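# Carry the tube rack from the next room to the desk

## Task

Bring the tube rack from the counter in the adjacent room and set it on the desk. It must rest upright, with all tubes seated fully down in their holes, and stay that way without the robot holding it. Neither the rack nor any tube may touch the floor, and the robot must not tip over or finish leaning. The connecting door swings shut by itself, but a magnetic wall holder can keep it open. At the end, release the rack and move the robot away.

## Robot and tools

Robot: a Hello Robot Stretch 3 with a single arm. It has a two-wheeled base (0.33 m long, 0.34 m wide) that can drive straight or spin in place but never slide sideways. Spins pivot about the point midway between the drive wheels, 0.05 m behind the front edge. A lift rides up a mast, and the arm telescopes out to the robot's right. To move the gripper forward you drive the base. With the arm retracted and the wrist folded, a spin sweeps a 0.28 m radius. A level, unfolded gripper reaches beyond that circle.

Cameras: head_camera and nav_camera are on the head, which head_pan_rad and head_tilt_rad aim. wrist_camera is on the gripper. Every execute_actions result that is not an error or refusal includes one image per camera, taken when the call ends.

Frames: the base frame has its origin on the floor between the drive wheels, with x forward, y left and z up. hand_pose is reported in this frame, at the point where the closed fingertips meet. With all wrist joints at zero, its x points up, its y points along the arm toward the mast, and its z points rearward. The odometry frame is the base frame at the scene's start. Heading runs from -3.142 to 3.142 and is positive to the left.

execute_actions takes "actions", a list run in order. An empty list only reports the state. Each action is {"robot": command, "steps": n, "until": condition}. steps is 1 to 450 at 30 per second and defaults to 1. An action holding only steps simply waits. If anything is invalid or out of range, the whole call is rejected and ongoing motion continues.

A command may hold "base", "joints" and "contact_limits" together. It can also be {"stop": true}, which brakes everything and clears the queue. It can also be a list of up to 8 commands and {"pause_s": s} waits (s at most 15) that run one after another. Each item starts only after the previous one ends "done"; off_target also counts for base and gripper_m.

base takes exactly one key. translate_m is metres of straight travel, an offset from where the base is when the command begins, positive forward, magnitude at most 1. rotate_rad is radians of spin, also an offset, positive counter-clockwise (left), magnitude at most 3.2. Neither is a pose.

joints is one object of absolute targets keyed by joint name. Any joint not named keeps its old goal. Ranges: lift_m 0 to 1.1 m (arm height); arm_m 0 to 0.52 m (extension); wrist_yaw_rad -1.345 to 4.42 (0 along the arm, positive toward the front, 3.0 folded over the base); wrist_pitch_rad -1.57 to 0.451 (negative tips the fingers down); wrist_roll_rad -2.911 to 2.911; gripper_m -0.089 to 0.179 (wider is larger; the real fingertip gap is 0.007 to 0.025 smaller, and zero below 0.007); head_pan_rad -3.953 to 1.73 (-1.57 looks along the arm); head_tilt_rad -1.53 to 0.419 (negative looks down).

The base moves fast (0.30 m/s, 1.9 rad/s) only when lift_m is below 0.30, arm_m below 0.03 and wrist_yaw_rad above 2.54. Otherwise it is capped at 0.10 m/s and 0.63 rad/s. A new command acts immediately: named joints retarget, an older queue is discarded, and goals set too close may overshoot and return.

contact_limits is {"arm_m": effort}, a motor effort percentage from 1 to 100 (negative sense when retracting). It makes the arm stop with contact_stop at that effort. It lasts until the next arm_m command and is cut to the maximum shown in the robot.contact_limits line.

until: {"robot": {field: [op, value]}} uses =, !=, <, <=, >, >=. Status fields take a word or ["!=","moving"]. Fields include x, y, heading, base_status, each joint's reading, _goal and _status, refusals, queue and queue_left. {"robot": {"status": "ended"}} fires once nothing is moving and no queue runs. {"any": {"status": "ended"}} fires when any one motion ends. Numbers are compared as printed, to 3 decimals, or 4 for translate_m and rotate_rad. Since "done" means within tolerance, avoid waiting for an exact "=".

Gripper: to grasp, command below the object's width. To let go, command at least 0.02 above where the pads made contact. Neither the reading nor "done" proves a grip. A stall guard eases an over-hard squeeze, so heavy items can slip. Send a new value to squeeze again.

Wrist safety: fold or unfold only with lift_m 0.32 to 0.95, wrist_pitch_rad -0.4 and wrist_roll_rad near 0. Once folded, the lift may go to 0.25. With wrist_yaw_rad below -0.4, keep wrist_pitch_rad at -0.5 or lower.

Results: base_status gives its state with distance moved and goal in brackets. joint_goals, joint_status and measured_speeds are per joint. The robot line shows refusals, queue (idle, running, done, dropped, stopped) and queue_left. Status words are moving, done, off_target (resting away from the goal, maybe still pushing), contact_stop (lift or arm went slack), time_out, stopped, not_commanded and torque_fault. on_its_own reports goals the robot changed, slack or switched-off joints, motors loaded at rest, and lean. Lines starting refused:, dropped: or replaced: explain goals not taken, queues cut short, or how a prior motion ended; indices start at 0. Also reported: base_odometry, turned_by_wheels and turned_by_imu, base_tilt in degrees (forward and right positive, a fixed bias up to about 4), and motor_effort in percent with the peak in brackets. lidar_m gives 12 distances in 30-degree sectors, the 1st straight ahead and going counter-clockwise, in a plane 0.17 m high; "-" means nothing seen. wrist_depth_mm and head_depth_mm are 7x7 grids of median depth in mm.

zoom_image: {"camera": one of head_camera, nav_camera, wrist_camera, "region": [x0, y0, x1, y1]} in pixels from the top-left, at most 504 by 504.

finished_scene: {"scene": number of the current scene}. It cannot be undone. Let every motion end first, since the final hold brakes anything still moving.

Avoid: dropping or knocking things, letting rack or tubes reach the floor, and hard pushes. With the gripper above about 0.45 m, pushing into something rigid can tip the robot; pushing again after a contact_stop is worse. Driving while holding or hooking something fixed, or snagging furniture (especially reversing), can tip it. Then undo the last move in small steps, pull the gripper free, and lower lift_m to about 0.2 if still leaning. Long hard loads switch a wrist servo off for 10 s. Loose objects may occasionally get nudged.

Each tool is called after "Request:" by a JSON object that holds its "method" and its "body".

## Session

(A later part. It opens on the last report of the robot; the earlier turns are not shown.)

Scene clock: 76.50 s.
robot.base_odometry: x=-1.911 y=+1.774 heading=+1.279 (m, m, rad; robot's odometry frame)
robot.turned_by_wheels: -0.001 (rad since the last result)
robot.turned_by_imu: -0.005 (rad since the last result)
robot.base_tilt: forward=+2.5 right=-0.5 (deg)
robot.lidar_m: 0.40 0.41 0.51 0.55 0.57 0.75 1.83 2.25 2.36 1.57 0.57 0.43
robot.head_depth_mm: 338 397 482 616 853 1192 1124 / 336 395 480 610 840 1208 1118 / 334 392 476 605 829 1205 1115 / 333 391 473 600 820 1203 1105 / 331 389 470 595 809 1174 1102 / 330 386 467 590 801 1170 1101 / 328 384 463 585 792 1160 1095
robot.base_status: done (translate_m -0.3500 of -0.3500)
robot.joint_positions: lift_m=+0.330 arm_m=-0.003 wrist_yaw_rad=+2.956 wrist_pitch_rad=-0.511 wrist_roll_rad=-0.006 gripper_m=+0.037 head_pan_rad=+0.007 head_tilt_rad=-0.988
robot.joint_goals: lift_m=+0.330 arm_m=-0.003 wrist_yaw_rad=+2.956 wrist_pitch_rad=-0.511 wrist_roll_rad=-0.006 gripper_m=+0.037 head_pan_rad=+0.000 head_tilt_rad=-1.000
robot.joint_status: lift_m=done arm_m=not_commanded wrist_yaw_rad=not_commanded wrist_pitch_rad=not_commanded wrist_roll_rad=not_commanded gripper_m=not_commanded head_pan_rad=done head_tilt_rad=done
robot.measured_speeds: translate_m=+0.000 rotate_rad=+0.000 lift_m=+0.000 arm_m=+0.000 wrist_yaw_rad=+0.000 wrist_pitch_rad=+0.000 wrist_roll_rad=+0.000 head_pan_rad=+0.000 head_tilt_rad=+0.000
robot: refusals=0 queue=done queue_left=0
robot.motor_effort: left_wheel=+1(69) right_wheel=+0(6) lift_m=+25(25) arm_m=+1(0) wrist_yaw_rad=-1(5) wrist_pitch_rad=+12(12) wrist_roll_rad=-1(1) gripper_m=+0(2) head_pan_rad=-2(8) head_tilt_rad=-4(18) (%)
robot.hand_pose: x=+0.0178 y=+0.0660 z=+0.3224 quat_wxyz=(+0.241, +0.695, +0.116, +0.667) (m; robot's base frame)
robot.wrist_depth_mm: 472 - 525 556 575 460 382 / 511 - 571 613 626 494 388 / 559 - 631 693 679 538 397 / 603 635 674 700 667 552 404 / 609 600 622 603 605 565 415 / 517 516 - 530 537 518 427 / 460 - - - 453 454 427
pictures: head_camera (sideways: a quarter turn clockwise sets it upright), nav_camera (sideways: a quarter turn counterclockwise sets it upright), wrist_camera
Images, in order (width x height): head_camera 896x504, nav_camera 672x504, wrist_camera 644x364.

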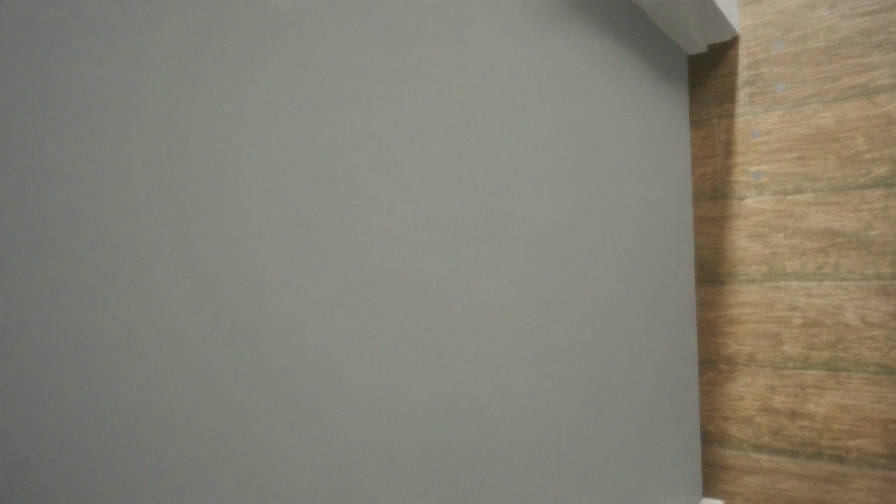

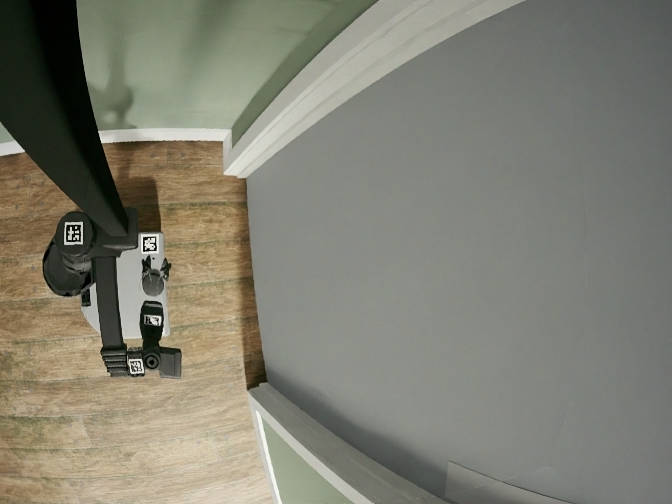

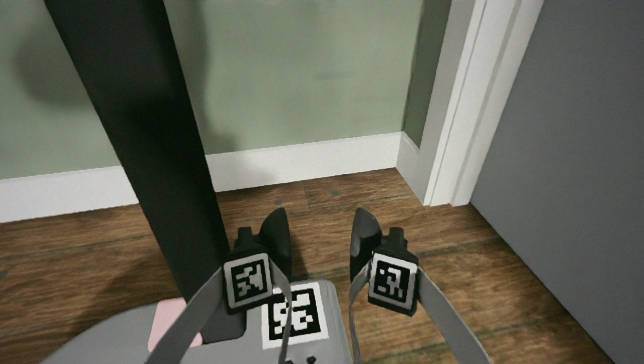

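Request:
{"method": "execute_actions", "body": {"actions": [{"robot":[{"base":{"translate_m":-0.15}},{"base":{"rotate_rad":-0.25}},{"base":{"translate_m":0.3}},{"base":{"rotate_rad":0.33}},{"base":{"translate_m":0.2}}],"steps":450,"until":{"robot":{"status":"ended"}}}]}}

Scene clock: 104.53 s.
robot.base_odometry: x=-1.757 y=+2.083 heading=+1.359 (m, m, rad; robot's odometry frame)
robot.turned_by_wheels: +0.080 (rad since the last result)
robot.turned_by_imu: +0.077 (rad since the last result)
robot.base_tilt: forward=+2.3 right=-0.4 (deg)
robot.lidar_m: - - 0.15 0.31 0.66 0.92 2.53 2.57 3.21 0.24 0.15 -
robot.head_depth_mm: - - - - - - - / - - - - - - - / - - - - - - - / - - - - - - - / - - - - - - - / - - - - - - 367 / - - - - - - 395
robot.base_status: done (translate_m +0.2000 of +0.2000)
robot.joint_positions: lift_m=+0.330 arm_m=-0.003 wrist_yaw_rad=+2.956 wrist_pitch_rad=-0.511 wrist_roll_rad=-0.006 gripper_m=+0.037 head_pan_rad=+0.007 head_tilt_rad=-0.988
robot.joint_goals: lift_m=+0.330 arm_m=-0.003 wrist_yaw_rad=+2.956 wrist_pitch_rad=-0.511 wrist_roll_rad=-0.006 gripper_m=+0.037 head_pan_rad=+0.000 head_tilt_rad=-1.000
robot.joint_status: lift_m=done arm_m=not_commanded wrist_yaw_rad=not_commanded wrist_pitch_rad=not_commanded wrist_roll_rad=not_commanded gripper_m=not_commanded head_pan_rad=done head_tilt_rad=done
robot.measured_speeds: translate_m=+0.000 rotate_rad=+0.000 lift_m=+0.000 arm_m=+0.000 wrist_yaw_rad=+0.000 wrist_pitch_rad=+0.000 wrist_roll_rad=+0.000 head_pan_rad=+0.000 head_tilt_rad=+0.000
robot: refusals=0 queue=done queue_left=0
robot.motor_effort: left_wheel=-4(11) right_wheel=+2(6) lift_m=+25(25) arm_m=+0(1) wrist_yaw_rad=-2(1) wrist_pitch_rad=+12(12) wrist_roll_rad=+0(1) gripper_m=-1(0) head_pan_rad=-3(3) head_tilt_rad=-4(4) (%)
robot.hand_pose: x=+0.0178 y=+0.0660 z=+0.3224 quat_wxyz=(+0.241, +0.695, +0.116, +0.667) (m; robot's base frame)
robot.wrist_depth_mm: 561 - 590 445 163 100 72 / 615 - 646 486 169 102 73 / 663 - 731 540 175 104 74 / 692 706 723 598 181 106 75 / 599 607 621 568 171 108 76 / 515 527 - 518 158 111 78 / 462 - - - 226 108 79
pictures: head_camera (sideways: a quarter turn clockwise sets it upright), nav_camera (sideways: a quarter turn counterclockwise sets it upright), wrist_camera
Images, in order (width x height): head_camera 896x504, nav_camera 672x504, wrist_camera 644x364.

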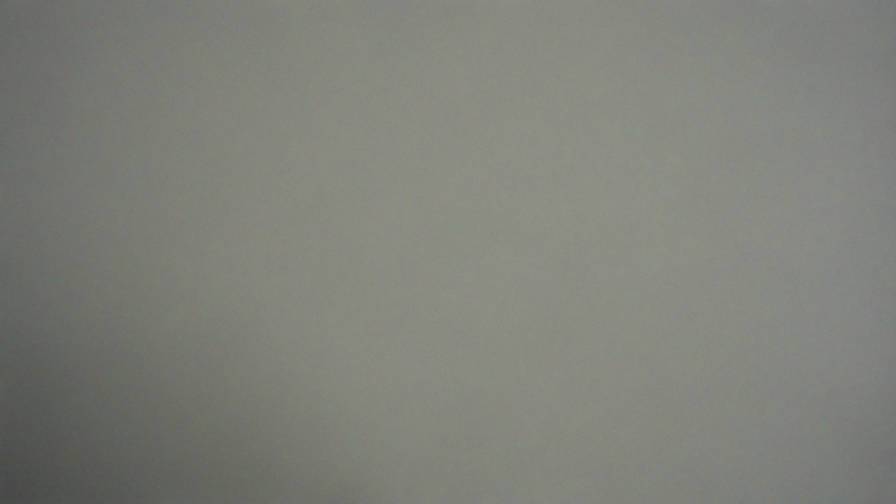

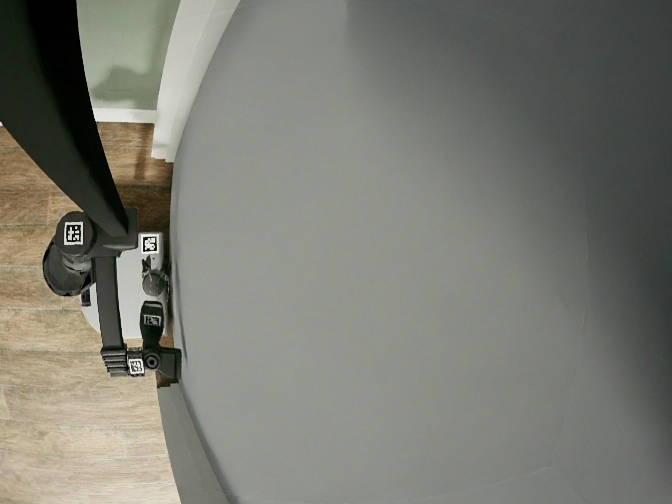

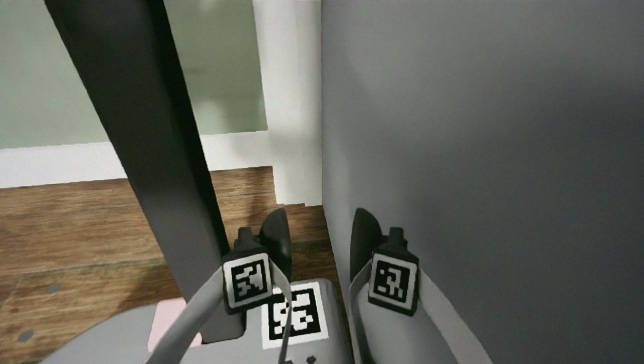

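Request:
{"method": "execute_actions", "body": {"actions": [{"robot":[{"base":{"translate_m":0.12}}],"steps":100,"until":{"robot":{"status":"ended"}}}]}}

Scene clock: 109.50 s.
robot.base_odometry: x=-1.732 y=+2.200 heading=+1.360 (m, m, rad; robot's odometry frame)
robot.turned_by_wheels: +0.001 (rad since the last result)
robot.turned_by_imu: -0.065 (rad since the last result)
robot.base_tilt: forward=+2.3 right=-0.4 (deg)
robot.lidar_m: - - 0.15 0.19 0.65 0.86 2.19 2.59 3.28 0.25 0.15 -
robot.head_depth_mm: - - - - - - - / - - - - - - - / - - - - - - - / - - - - - - - / - - - - - - - / - - - - - - - / - - - - - - -
robot.base_status: off_target (translate_m +0.1198 of +0.1200)
robot.joint_positions: lift_m=+0.330 arm_m=-0.003 wrist_yaw_rad=+2.964 wrist_pitch_rad=-0.512 wrist_roll_rad=-0.006 gripper_m=+0.037 head_pan_rad=+0.004 head_tilt_rad=-1.014
robot.joint_goals: lift_m=+0.330 arm_m=-0.003 wrist_yaw_rad=+2.964 wrist_pitch_rad=-0.512 wrist_roll_rad=-0.006 gripper_m=+0.037 head_pan_rad=+0.000 head_tilt_rad=-1.000
robot.joint_status: lift_m=done arm_m=not_commanded wrist_yaw_rad=not_commanded wrist_pitch_rad=not_commanded wrist_roll_rad=not_commanded gripper_m=not_commanded head_pan_rad=done head_tilt_rad=done
robot.measured_speeds: translate_m=+0.000 rotate_rad=+0.000 lift_m=+0.000 arm_m=+0.000 wrist_yaw_rad=+0.000 wrist_pitch_rad=+0.000 wrist_roll_rad=+0.000 head_pan_rad=+0.000 head_tilt_rad=+0.000
robot: refusals=0 queue=done queue_left=0
robot.on_its_own: left_wheel is at rest, and its effort (+46) is outside its rest range (-18 to +18)
robot.motor_effort: left_wheel=+46(100) right_wheel=+8(55) lift_m=+26(27) arm_m=+0(1) wrist_yaw_rad=-8(8) wrist_pitch_rad=+13(14) wrist_roll_rad=-1(1) gripper_m=+2(2) head_pan_rad=-2(14) head_tilt_rad=+5(7) (%)
robot.hand_pose: x=+0.0162 y=+0.0661 z=+0.3222 quat_wxyz=(+0.239, +0.695, +0.119, +0.668) (m; robot's base frame)
robot.wrist_depth_mm: 538 - 474 282 123 79 58 / 587 - 612 312 129 81 59 / 637 - 689 343 134 83 61 / 680 700 666 390 141 86 62 / 605 600 625 517 136 88 63 / 527 525 - 494 128 91 65 / 465 - - - 180 92 66
pictures: head_camera (sideways: a quarter turn clockwise sets it upright), nav_camera (sideways: a quarter turn counterclockwise sets it upright), wrist_camera
Images, in order (width x height): head_camera 896x504, nav_camera 672x504, wrist_camera 644x364.

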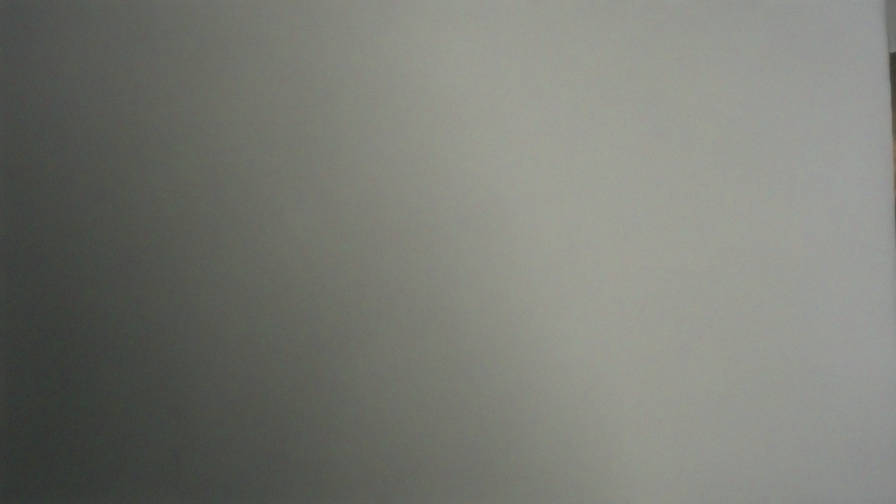

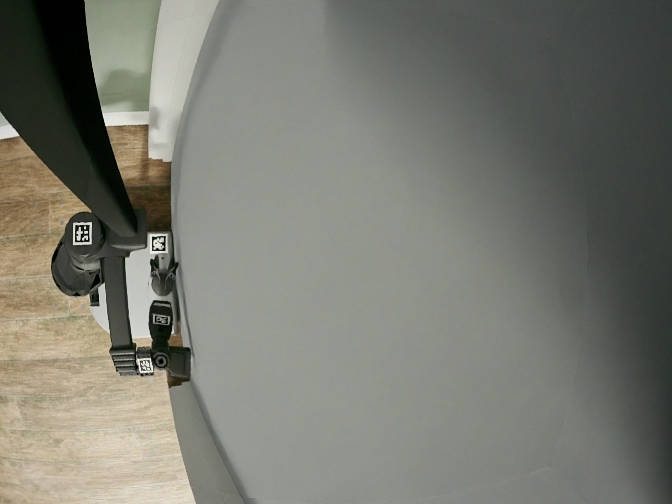

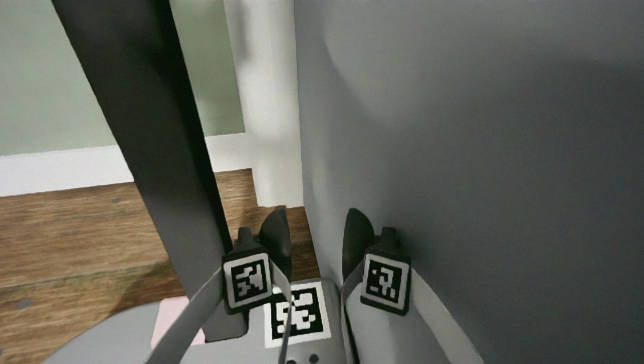

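Request:
{"method": "execute_actions", "body": {"actions": [{"robot":[{"base":{"translate_m":-0.6},"joints":{"head_pan_rad":-0.1,"head_tilt_rad":-0.3}}],"steps":300,"until":{"robot":{"status":"ended"}}}]}}

Scene clock: 120.93 s.
robot.base_odometry: x=-1.858 y=+1.614 heading=+1.359 (m, m, rad; robot's odometry frame)
robot.turned_by_wheels: -0.001 (rad since the last result)
robot.turned_by_imu: -0.006 (rad since the last result)
robot.base_tilt: forward=+2.3 right=-0.5 (deg)
robot.lidar_m: 0.65 0.67 0.64 0.61 0.63 0.83 1.95 2.00 2.15 2.59 0.84 0.68
robot.head_depth_mm: 569 596 627 662 700 746 781 / 559 586 617 652 687 731 778 / 550 577 604 638 675 716 760 / 541 566 595 628 662 701 746 / 532 558 586 616 648 687 726 / 524 549 574 605 635 671 711 / 515 539 565 591 625 659 697
robot.base_status: done (translate_m -0.6000 of -0.6000)
robot.joint_positions: lift_m=+0.330 arm_m=-0.003 wrist_yaw_rad=+2.956 wrist_pitch_rad=-0.512 wrist_roll_rad=-0.006 gripper_m=+0.037 head_pan_rad=-0.093 head_tilt_rad=-0.310
robot.joint_goals: lift_m=+0.330 arm_m=-0.003 wrist_yaw_rad=+2.956 wrist_pitch_rad=-0.512 wrist_roll_rad=-0.006 gripper_m=+0.037 head_pan_rad=-0.100 head_tilt_rad=-0.300
robot.joint_status: lift_m=done arm_m=not_commanded wrist_yaw_rad=not_commanded wrist_pitch_rad=not_commanded wrist_roll_rad=not_commanded gripper_m=not_commanded head_pan_rad=done head_tilt_rad=done
robot.measured_speeds: translate_m=+0.000 rotate_rad=+0.000 lift_m=+0.000 arm_m=+0.000 wrist_yaw_rad=+0.000 wrist_pitch_rad=+0.000 wrist_roll_rad=+0.000 head_pan_rad=+0.000 head_tilt_rad=+0.000
robot: refusals=0 queue=done queue_left=0
robot.motor_effort: left_wheel=+1(47) right_wheel=+0(8) lift_m=+26(27) arm_m=+1(0) wrist_yaw_rad=-2(7) wrist_pitch_rad=+12(13) wrist_roll_rad=+0(1) gripper_m=+0(2) head_pan_rad=-3(18) head_tilt_rad=+3(29) (%)
robot.hand_pose: x=+0.0178 y=+0.0658 z=+0.3222 quat_wxyz=(+0.242, +0.695, +0.116, +0.667) (m; robot's base frame)
robot.wrist_depth_mm: 523 - 579 607 641 669 558 / 571 - 625 669 700 720 588 / 624 - 696 732 782 749 635 / 671 668 721 726 726 727 648 / 608 603 621 602 613 603 609 / 512 526 - 533 531 519 521 / 464 - - - 450 453 451
pictures: head_camera (sideways: a quarter turn clockwise sets it upright), nav_camera (sideways: a quarter turn counterclockwise sets it upright), wrist_camera
Images, in order (width x height): head_camera 896x504, nav_camera 672x504, wrist_camera 644x364.

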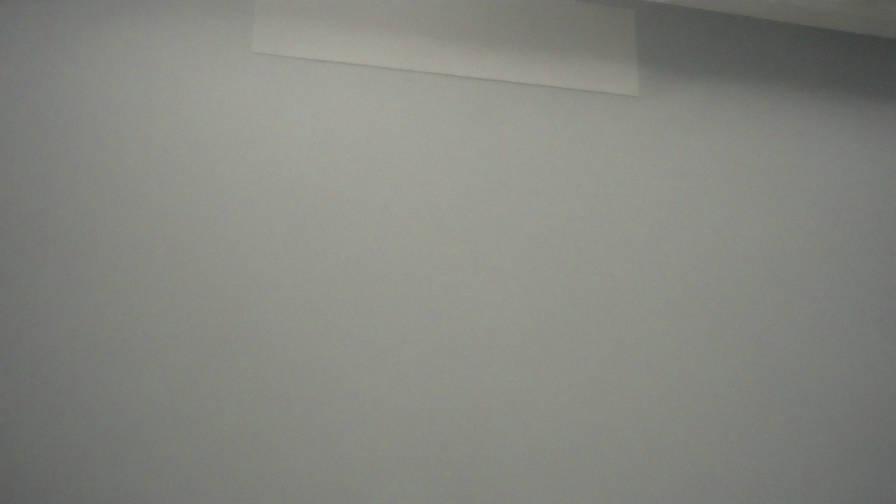

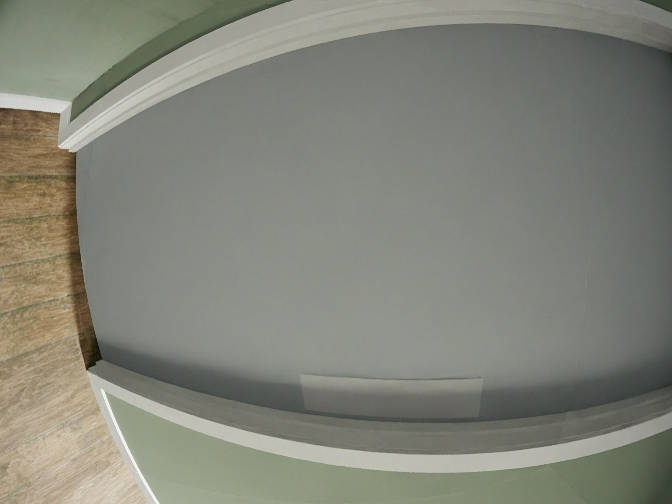

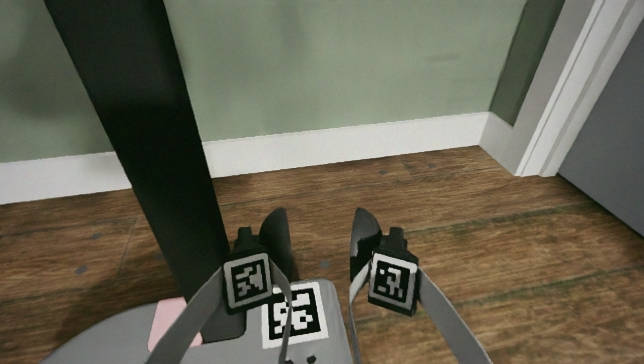

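Request:
{"method": "execute_actions", "body": {"actions": [{"robot":[{"base":{"rotate_rad":0.1},"joints":{"head_pan_rad":-0.5,"head_tilt_rad":-1.1}},{"base":{"translate_m":0.57}},{"base":{"rotate_rad":0.35}}],"steps":400,"until":{"robot":{"status":"ended"}}}]}}

Scene clock: 143.90 s.
robot.base_odometry: x=-1.795 y=+2.180 heading=+1.808 (m, m, rad; robot's odometry frame)
robot.turned_by_wheels: +0.449 (rad since the last result)
robot.turned_by_imu: +0.342 (rad since the last result)
robot.base_tilt: forward=+2.4 right=-0.4 (deg)
robot.lidar_m: - 0.15 0.22 0.58 0.68 1.25 2.50 2.58 0.46 0.19 0.15 -
robot.head_depth_mm: - - - - - 593 1103 / - - - - - 473 1129 / - - - - - 424 - / - - - - - 416 1111 / - - - - - 382 1094 / - - - - - 361 1063 / - - - - - 335 1042
robot.base_status: done (rotate_rad +0.3493 of +0.3500)
robot.joint_positions: lift_m=+0.330 arm_m=-0.003 wrist_yaw_rad=+2.936 wrist_pitch_rad=-0.509 wrist_roll_rad=-0.006 gripper_m=+0.037 head_pan_rad=-0.494 head_tilt_rad=-1.092
robot.joint_goals: lift_m=+0.330 arm_m=-0.003 wrist_yaw_rad=+2.936 wrist_pitch_rad=-0.509 wrist_roll_rad=-0.006 gripper_m=+0.037 head_pan_rad=-0.500 head_tilt_rad=-1.100
robot.joint_status: lift_m=done arm_m=not_commanded wrist_yaw_rad=not_commanded wrist_pitch_rad=not_commanded wrist_roll_rad=not_commanded gripper_m=not_commanded head_pan_rad=done head_tilt_rad=done
robot.measured_speeds: translate_m=+0.000 rotate_rad=+0.000 lift_m=+0.000 arm_m=+0.000 wrist_yaw_rad=+0.000 wrist_pitch_rad=+0.000 wrist_roll_rad=+0.000 head_pan_rad=+0.000 head_tilt_rad=+0.000
robot: refusals=0 queue=done queue_left=0
robot.on_its_own: right_wheel is at rest, and its effort (+19) is outside its rest range (-18 to +18); wrist_yaw_rad is at rest, and its effort (+15) is outside its rest range (-12 to +12)
robot.motor_effort: left_wheel=-5(32) right_wheel=+19(43) lift_m=+26(26) arm_m=+0(1) wrist_yaw_rad=+15(31) wrist_pitch_rad=+11(12) wrist_roll_rad=-1(1) gripper_m=+0(0) head_pan_rad=-2(25) head_tilt_rad=-3(32) (%)
robot.hand_pose: x=+0.0220 y=+0.0654 z=+0.3227 quat_wxyz=(+0.247, +0.696, +0.108, +0.665) (m; robot's base frame)
robot.wrist_depth_mm: 624 592 579 565 391 204 125 / 690 - 634 617 429 197 122 / 749 - 699 685 468 193 121 / 727 712 728 717 458 189 119 / 606 610 624 602 367 184 118 / 525 520 - 535 303 180 116 / 461 - - 452 431 166 115
pictures: head_camera (sideways: a quarter turn clockwise sets it upright), nav_camera (sideways: a quarter turn counterclockwise sets it upright), wrist_camera
Images, in order (width x height): head_camera 896x504, nav_camera 672x504, wrist_camera 644x364.

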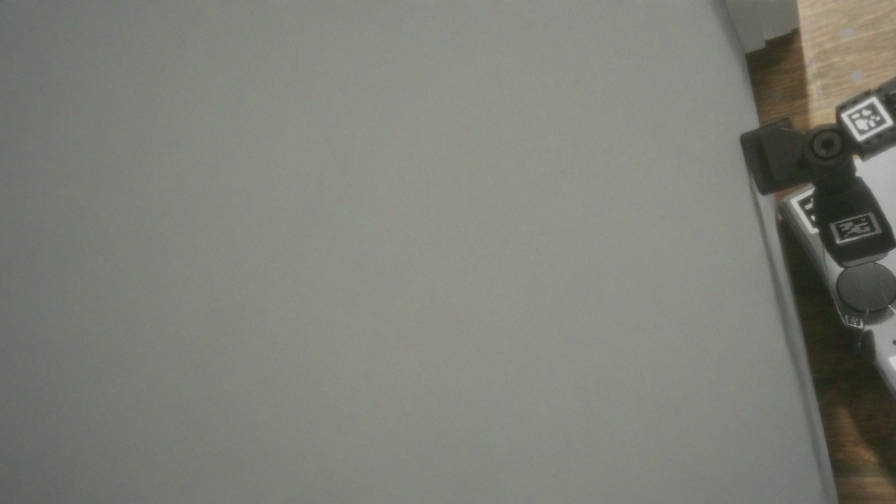

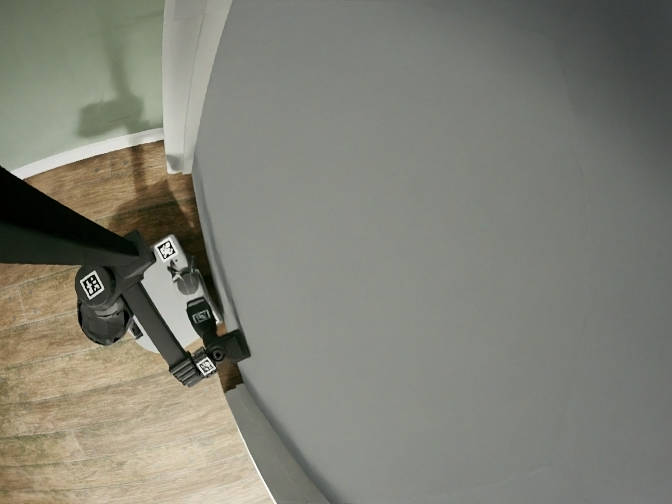

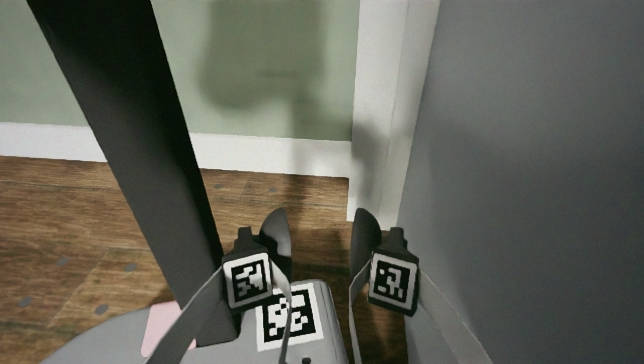

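Request:
{"method": "execute_actions", "body": {"actions": [{"robot":[{"base":{"rotate_rad":-0.3}},{"base":{"translate_m":-0.33}},{"base":{"rotate_rad":1.57},"joints":{"head_pan_rad":-1.57,"head_tilt_rad":-1.0}},{"base":{"translate_m":-0.12}}],"steps":450,"until":{"robot":{"status":"ended"}}}]}}

Scene clock: 161.80 s.
robot.base_odometry: x=-1.695 y=+1.843 heading=+3.078 (m, m, rad; robot's odometry frame)
robot.turned_by_wheels: +1.270 (rad since the last result)
robot.turned_by_imu: +1.268 (rad since the last result)
robot.base_tilt: forward=+2.5 right=-0.6 (deg)
robot.lidar_m: 0.70 0.72 0.99 2.17 2.24 3.08 1.38 0.48 0.45 0.43 0.45 0.61
robot.head_depth_mm: 365 429 521 664 856 1157 1120 / 365 428 520 665 912 1197 1126 / 364 429 521 665 914 1218 - / 365 430 521 664 913 1215 - / 365 430 522 667 911 1204 1102 / 366 430 521 665 917 1201 1098 / 366 430 522 665 917 1193 1094
robot.base_status: done (translate_m -0.1200 of -0.1200)
robot.joint_positions: lift_m=+0.330 arm_m=-0.003 wrist_yaw_rad=+2.953 wrist_pitch_rad=-0.509 wrist_roll_rad=-0.006 gripper_m=+0.037 head_pan_rad=-1.563 head_tilt_rad=-1.001
robot.joint_goals: lift_m=+0.330 arm_m=-0.003 wrist_yaw_rad=+2.953 wrist_pitch_rad=-0.509 wrist_roll_rad=-0.006 gripper_m=+0.037 head_pan_rad=-1.570 head_tilt_rad=-1.000
robot.joint_status: lift_m=done arm_m=not_commanded wrist_yaw_rad=not_commanded wrist_pitch_rad=not_commanded wrist_roll_rad=not_commanded gripper_m=not_commanded head_pan_rad=done head_tilt_rad=done
robot.measured_speeds: translate_m=+0.000 rotate_rad=+0.000 lift_m=+0.000 arm_m=+0.000 wrist_yaw_rad=+0.000 wrist_pitch_rad=+0.000 wrist_roll_rad=+0.000 head_pan_rad=+0.000 head_tilt_rad=+0.000
robot: refusals=0 queue=done queue_left=0
robot.motor_effort: left_wheel=-4(11) right_wheel=+2(19) lift_m=+26(26) arm_m=+1(1) wrist_yaw_rad=+1(15) wrist_pitch_rad=+11(11) wrist_roll_rad=+0(0) gripper_m=+0(0) head_pan_rad=-3(33) head_tilt_rad=+1(9) (%)
robot.hand_pose: x=+0.0186 y=+0.0661 z=+0.3227 quat_wxyz=(+0.242, +0.696, +0.114, +0.667) (m; robot's base frame)
robot.wrist_depth_mm: - - - - - 898 668 / - - - - - 931 677 / 909 - 901 925 899 860 687 / 733 731 716 732 733 730 678 / 607 608 629 602 611 609 611 / 525 520 - 536 526 518 511 / 469 - - - 443 452 458
pictures: head_camera (sideways: a quarter turn clockwise sets it upright), nav_camera (sideways: a quarter turn counterclockwise sets it upright), wrist_camera
Images, in order (width x height): head_camera 896x504, nav_camera 672x504, wrist_camera 644x364.

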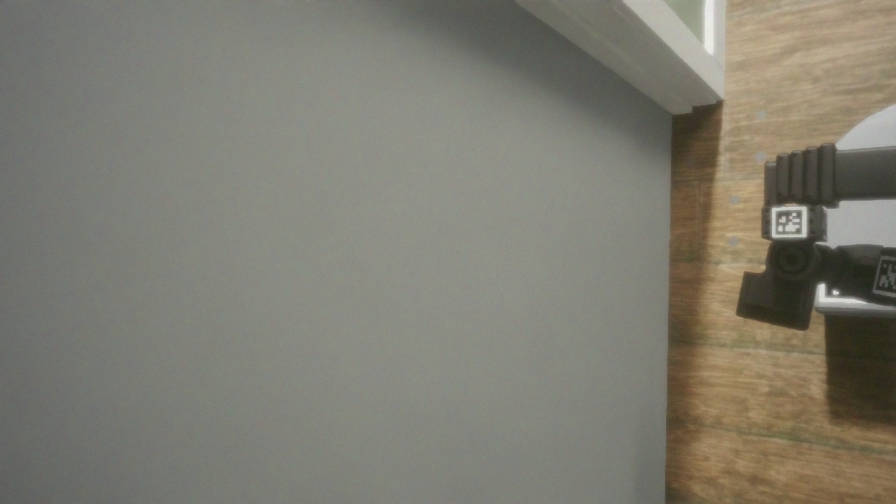

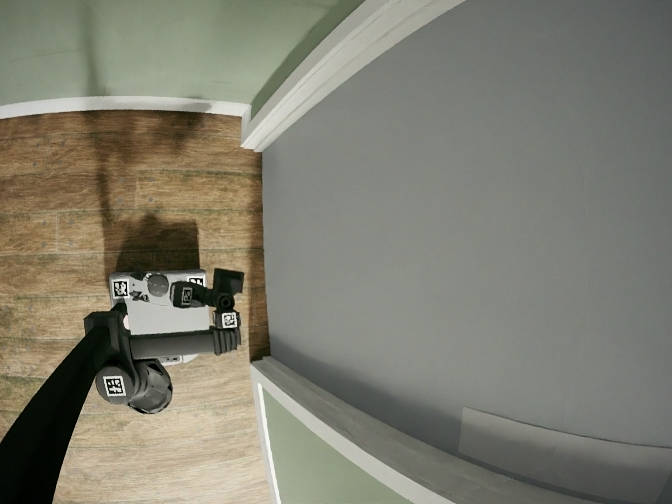

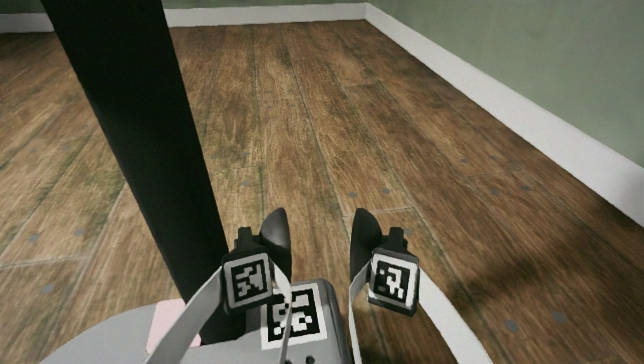

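Well aligned. Extend the arm.

Request:
{"method": "execute_actions", "body": {"actions": [{"robot":{"joints":{"arm_m":0.45}},"steps":300,"until":{"robot":{"status":"ended"}}}]}}

Scene clock: 165.40 s.
robot.base_odometry: x=-1.695 y=+1.843 heading=+3.079 (m, m, rad; robot's odometry frame)
robot.turned_by_wheels: +0.000 (rad since the last result)
robot.turned_by_imu: -0.007 (rad since the last result)
robot.base_tilt: forward=+2.4 right=-0.6 (deg)
robot.lidar_m: 0.70 0.72 0.98 2.17 2.25 3.04 1.41 0.48 0.45 0.43 0.45 0.61
robot.head_depth_mm: 369 433 524 669 845 1159 1127 / 368 432 526 669 918 1202 1122 / 368 433 524 669 870 1225 - / 368 432 525 667 827 1202 1140 / 368 433 524 665 871 1209 1111 / 368 432 524 667 914 1204 1104 / 366 432 525 664 916 1198 1091
robot.base_status: done (translate_m -0.1200 of -0.1200)
robot.joint_positions: lift_m=+0.330 arm_m=+0.226 wrist_yaw_rad=+3.035 wrist_pitch_rad=-0.511 wrist_roll_rad=-0.006 gripper_m=+0.037 head_pan_rad=-1.564 head_tilt_rad=-1.000
robot.joint_goals: lift_m=+0.330 arm_m=+0.227 wrist_yaw_rad=+3.035 wrist_pitch_rad=-0.511 wrist_roll_rad=-0.006 gripper_m=+0.037 head_pan_rad=-1.570 head_tilt_rad=-1.000
robot.joint_status: lift_m=done arm_m=contact_stop wrist_yaw_rad=not_commanded wrist_pitch_rad=not_commanded wrist_roll_rad=not_commanded gripper_m=not_commanded head_pan_rad=done head_tilt_rad=done
robot.measured_speeds: translate_m=+0.000 rotate_rad=+0.000 lift_m=+0.000 arm_m=-0.030 wrist_yaw_rad=-0.160 wrist_pitch_rad=+0.000 wrist_roll_rad=+0.000 head_pan_rad=+0.000 head_tilt_rad=+0.000
robot: refusals=0 queue=dropped queue_left=0
robot.on_its_own: arm_m is slack since a contact_stop, until your next command for it (your +0.450 is given up)
robot.motor_effort: left_wheel=+14(14) right_wheel=+0(3) lift_m=+31(31) arm_m=+17(23) wrist_yaw_rad=-64(77) wrist_pitch_rad=+12(13) wrist_roll_rad=-1(1) gripper_m=-1(0) head_pan_rad=-3(3) head_tilt_rad=+0(0) (%)
robot.hand_pose: x=+0.0013 y=-0.1601 z=+0.3222 quat_wxyz=(+0.215, +0.690, +0.143, +0.676) (m; robot's base frame)
robot.wrist_depth_mm: - - - - - - 742 / - - - - - - 750 / 917 907 918 917 924 905 756 / 745 765 - 758 742 727 691 / 610 606 - - 611 605 607 / 523 - - - 538 514 522 / 452 - - - 456 451 451
pictures: head_camera (sideways: a quarter turn clockwise sets it upright), nav_camera (sideways: a quarter turn counterclockwise sets it upright), wrist_camera
Images, in order (width x height): head_camera 896x504, nav_camera 672x504, wrist_camera 644x364.

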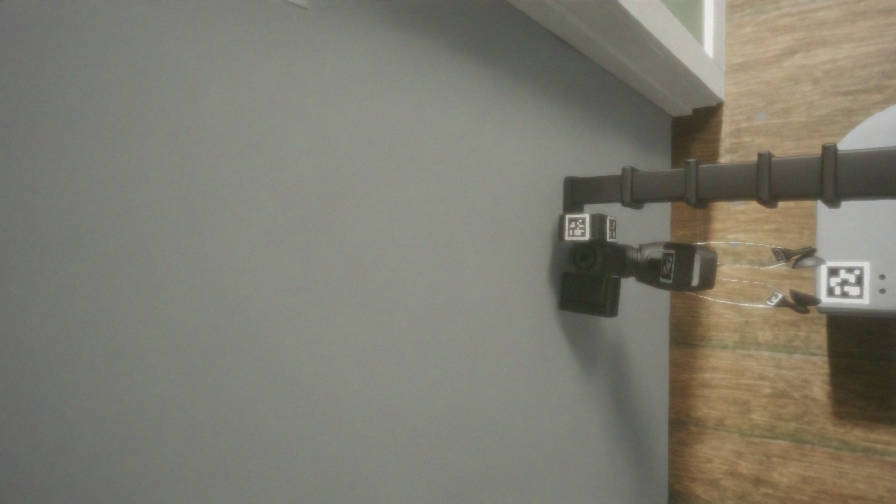

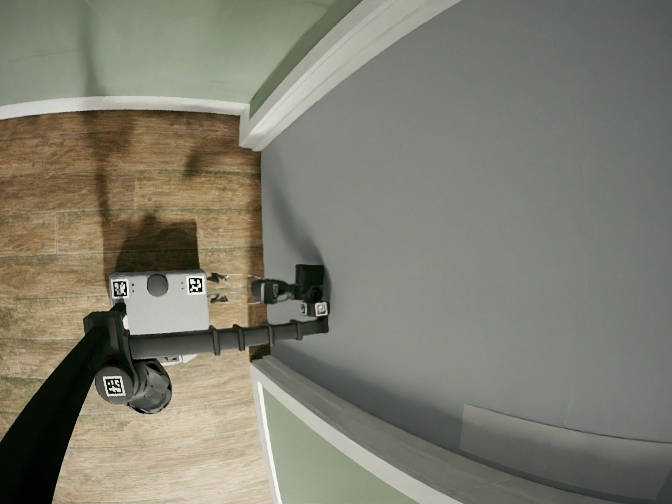

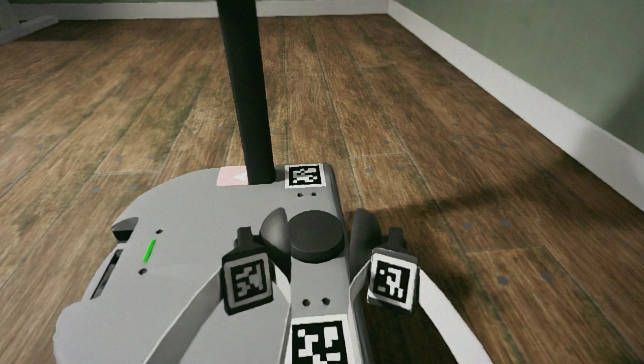

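Request:
{"method": "execute_actions", "body": {"actions": [{"robot":[{"joints":{"arm_m":0.12}},{"joints":{"wrist_yaw_rad":3.2,"lift_m":0.25}},{"joints":{"arm_m":0.45},"contact_limits":{"arm_m":60}}],"steps":400,"until":{"robot":{"status":"ended"}}}]}}

Scene clock: 180.27 s.
robot.base_odometry: x=-1.695 y=+1.843 heading=+3.078 (m, m, rad; robot's odometry frame)
robot.turned_by_wheels: +0.000 (rad since the last result)
robot.turned_by_imu: -0.016 (rad since the last result)
robot.base_tilt: forward=+2.4 right=-0.6 (deg)
robot.lidar_m: 0.70 0.72 0.97 2.17 2.24 3.03 1.49 0.49 0.48 0.61 0.60 0.64
robot.head_depth_mm: 668 2201 1911 1628 877 1163 1125 / 637 765 975 1593 1401 1209 1128 / 605 723 893 1139 1395 1235 - / 578 681 831 1023 1344 1236 1138 / 553 648 781 979 1305 1228 1115 / 529 617 738 915 1211 1228 1096 / 509 587 697 855 1102 1210 1093
robot.base_status: done (translate_m -0.1200 of -0.1200)
robot.joint_positions: lift_m=+0.250 arm_m=+0.448 wrist_yaw_rad=+3.377 wrist_pitch_rad=-0.510 wrist_roll_rad=-0.006 gripper_m=+0.037 head_pan_rad=-1.565 head_tilt_rad=-0.997
robot.joint_goals: lift_m=+0.250 arm_m=+0.450 wrist_yaw_rad=+3.294 wrist_pitch_rad=-0.510 wrist_roll_rad=-0.006 gripper_m=+0.037 head_pan_rad=-1.570 head_tilt_rad=-1.000
robot.joint_status: lift_m=done arm_m=done wrist_yaw_rad=done wrist_pitch_rad=not_commanded wrist_roll_rad=not_commanded gripper_m=not_commanded head_pan_rad=done head_tilt_rad=done
robot.measured_speeds: translate_m=+0.000 rotate_rad=+0.000 lift_m=+0.000 arm_m=+0.000 wrist_yaw_rad=+0.000 wrist_pitch_rad=+0.000 wrist_roll_rad=+0.000 head_pan_rad=+0.000 head_tilt_rad=+0.000
robot: refusals=0 queue=done queue_left=0
robot.on_its_own: wrist_yaw_rad is held at +3.294, not at your +3.200, by its stall guard, which is still easing; arm_m is at rest, and its effort (+20) is outside its rest range (-14 to +14)
robot.motor_effort: left_wheel=-2(18) right_wheel=+7(20) lift_m=+26(36) arm_m=+20(39) wrist_yaw_rad=-68(83) wrist_pitch_rad=+11(14) wrist_roll_rad=-1(1) gripper_m=+0(0) head_pan_rad=-2(3) head_tilt_rad=+0(0) (%)
robot.contact_limits: arm_m 37 (drawing in: default 16, maximum 26; extending or still: default 23, maximum 37)
robot.hand_pose: x=-0.0707 y=-0.3865 z=+0.2426 quat_wxyz=(+0.096, +0.656, +0.258, +0.703) (m; robot's base frame)
robot.wrist_depth_mm: - - - - - - - / - - - - - - - / 762 766 758 - - 762 746 / 603 602 609 - - 597 607 / 295 504 520 486 - 503 504 / 296 425 - 427 438 430 430 / 290 367 371 373 372 371 376
pictures: head_camera (sideways: a quarter turn clockwise sets it upright), nav_camera (sideways: a quarter turn counterclockwise sets it upright), wrist_camera
Images, in order (width x height): head_camera 896x504, nav_camera 672x504, wrist_camera 644x364.

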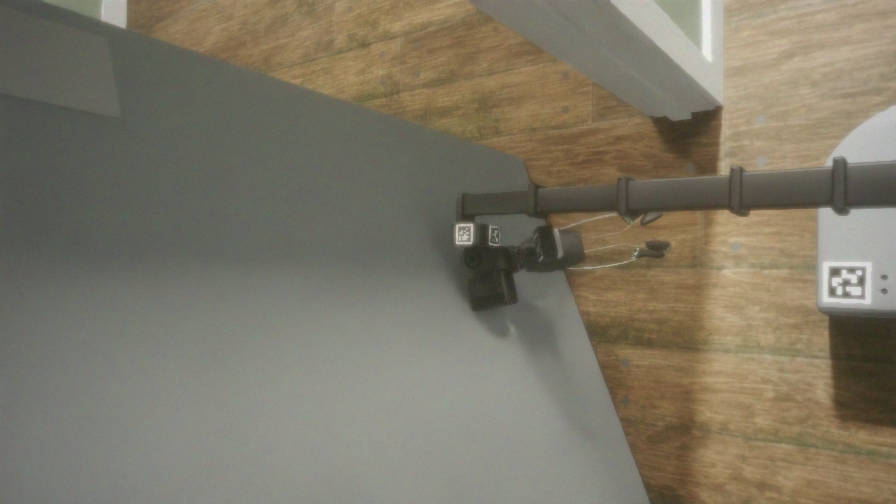

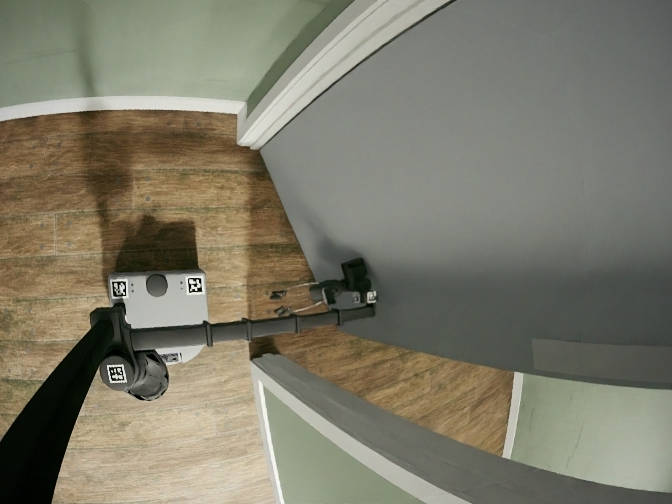

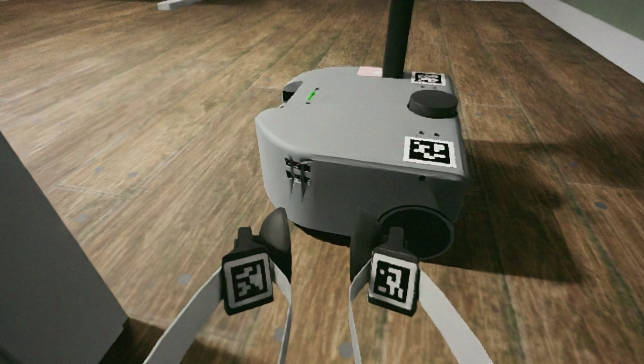

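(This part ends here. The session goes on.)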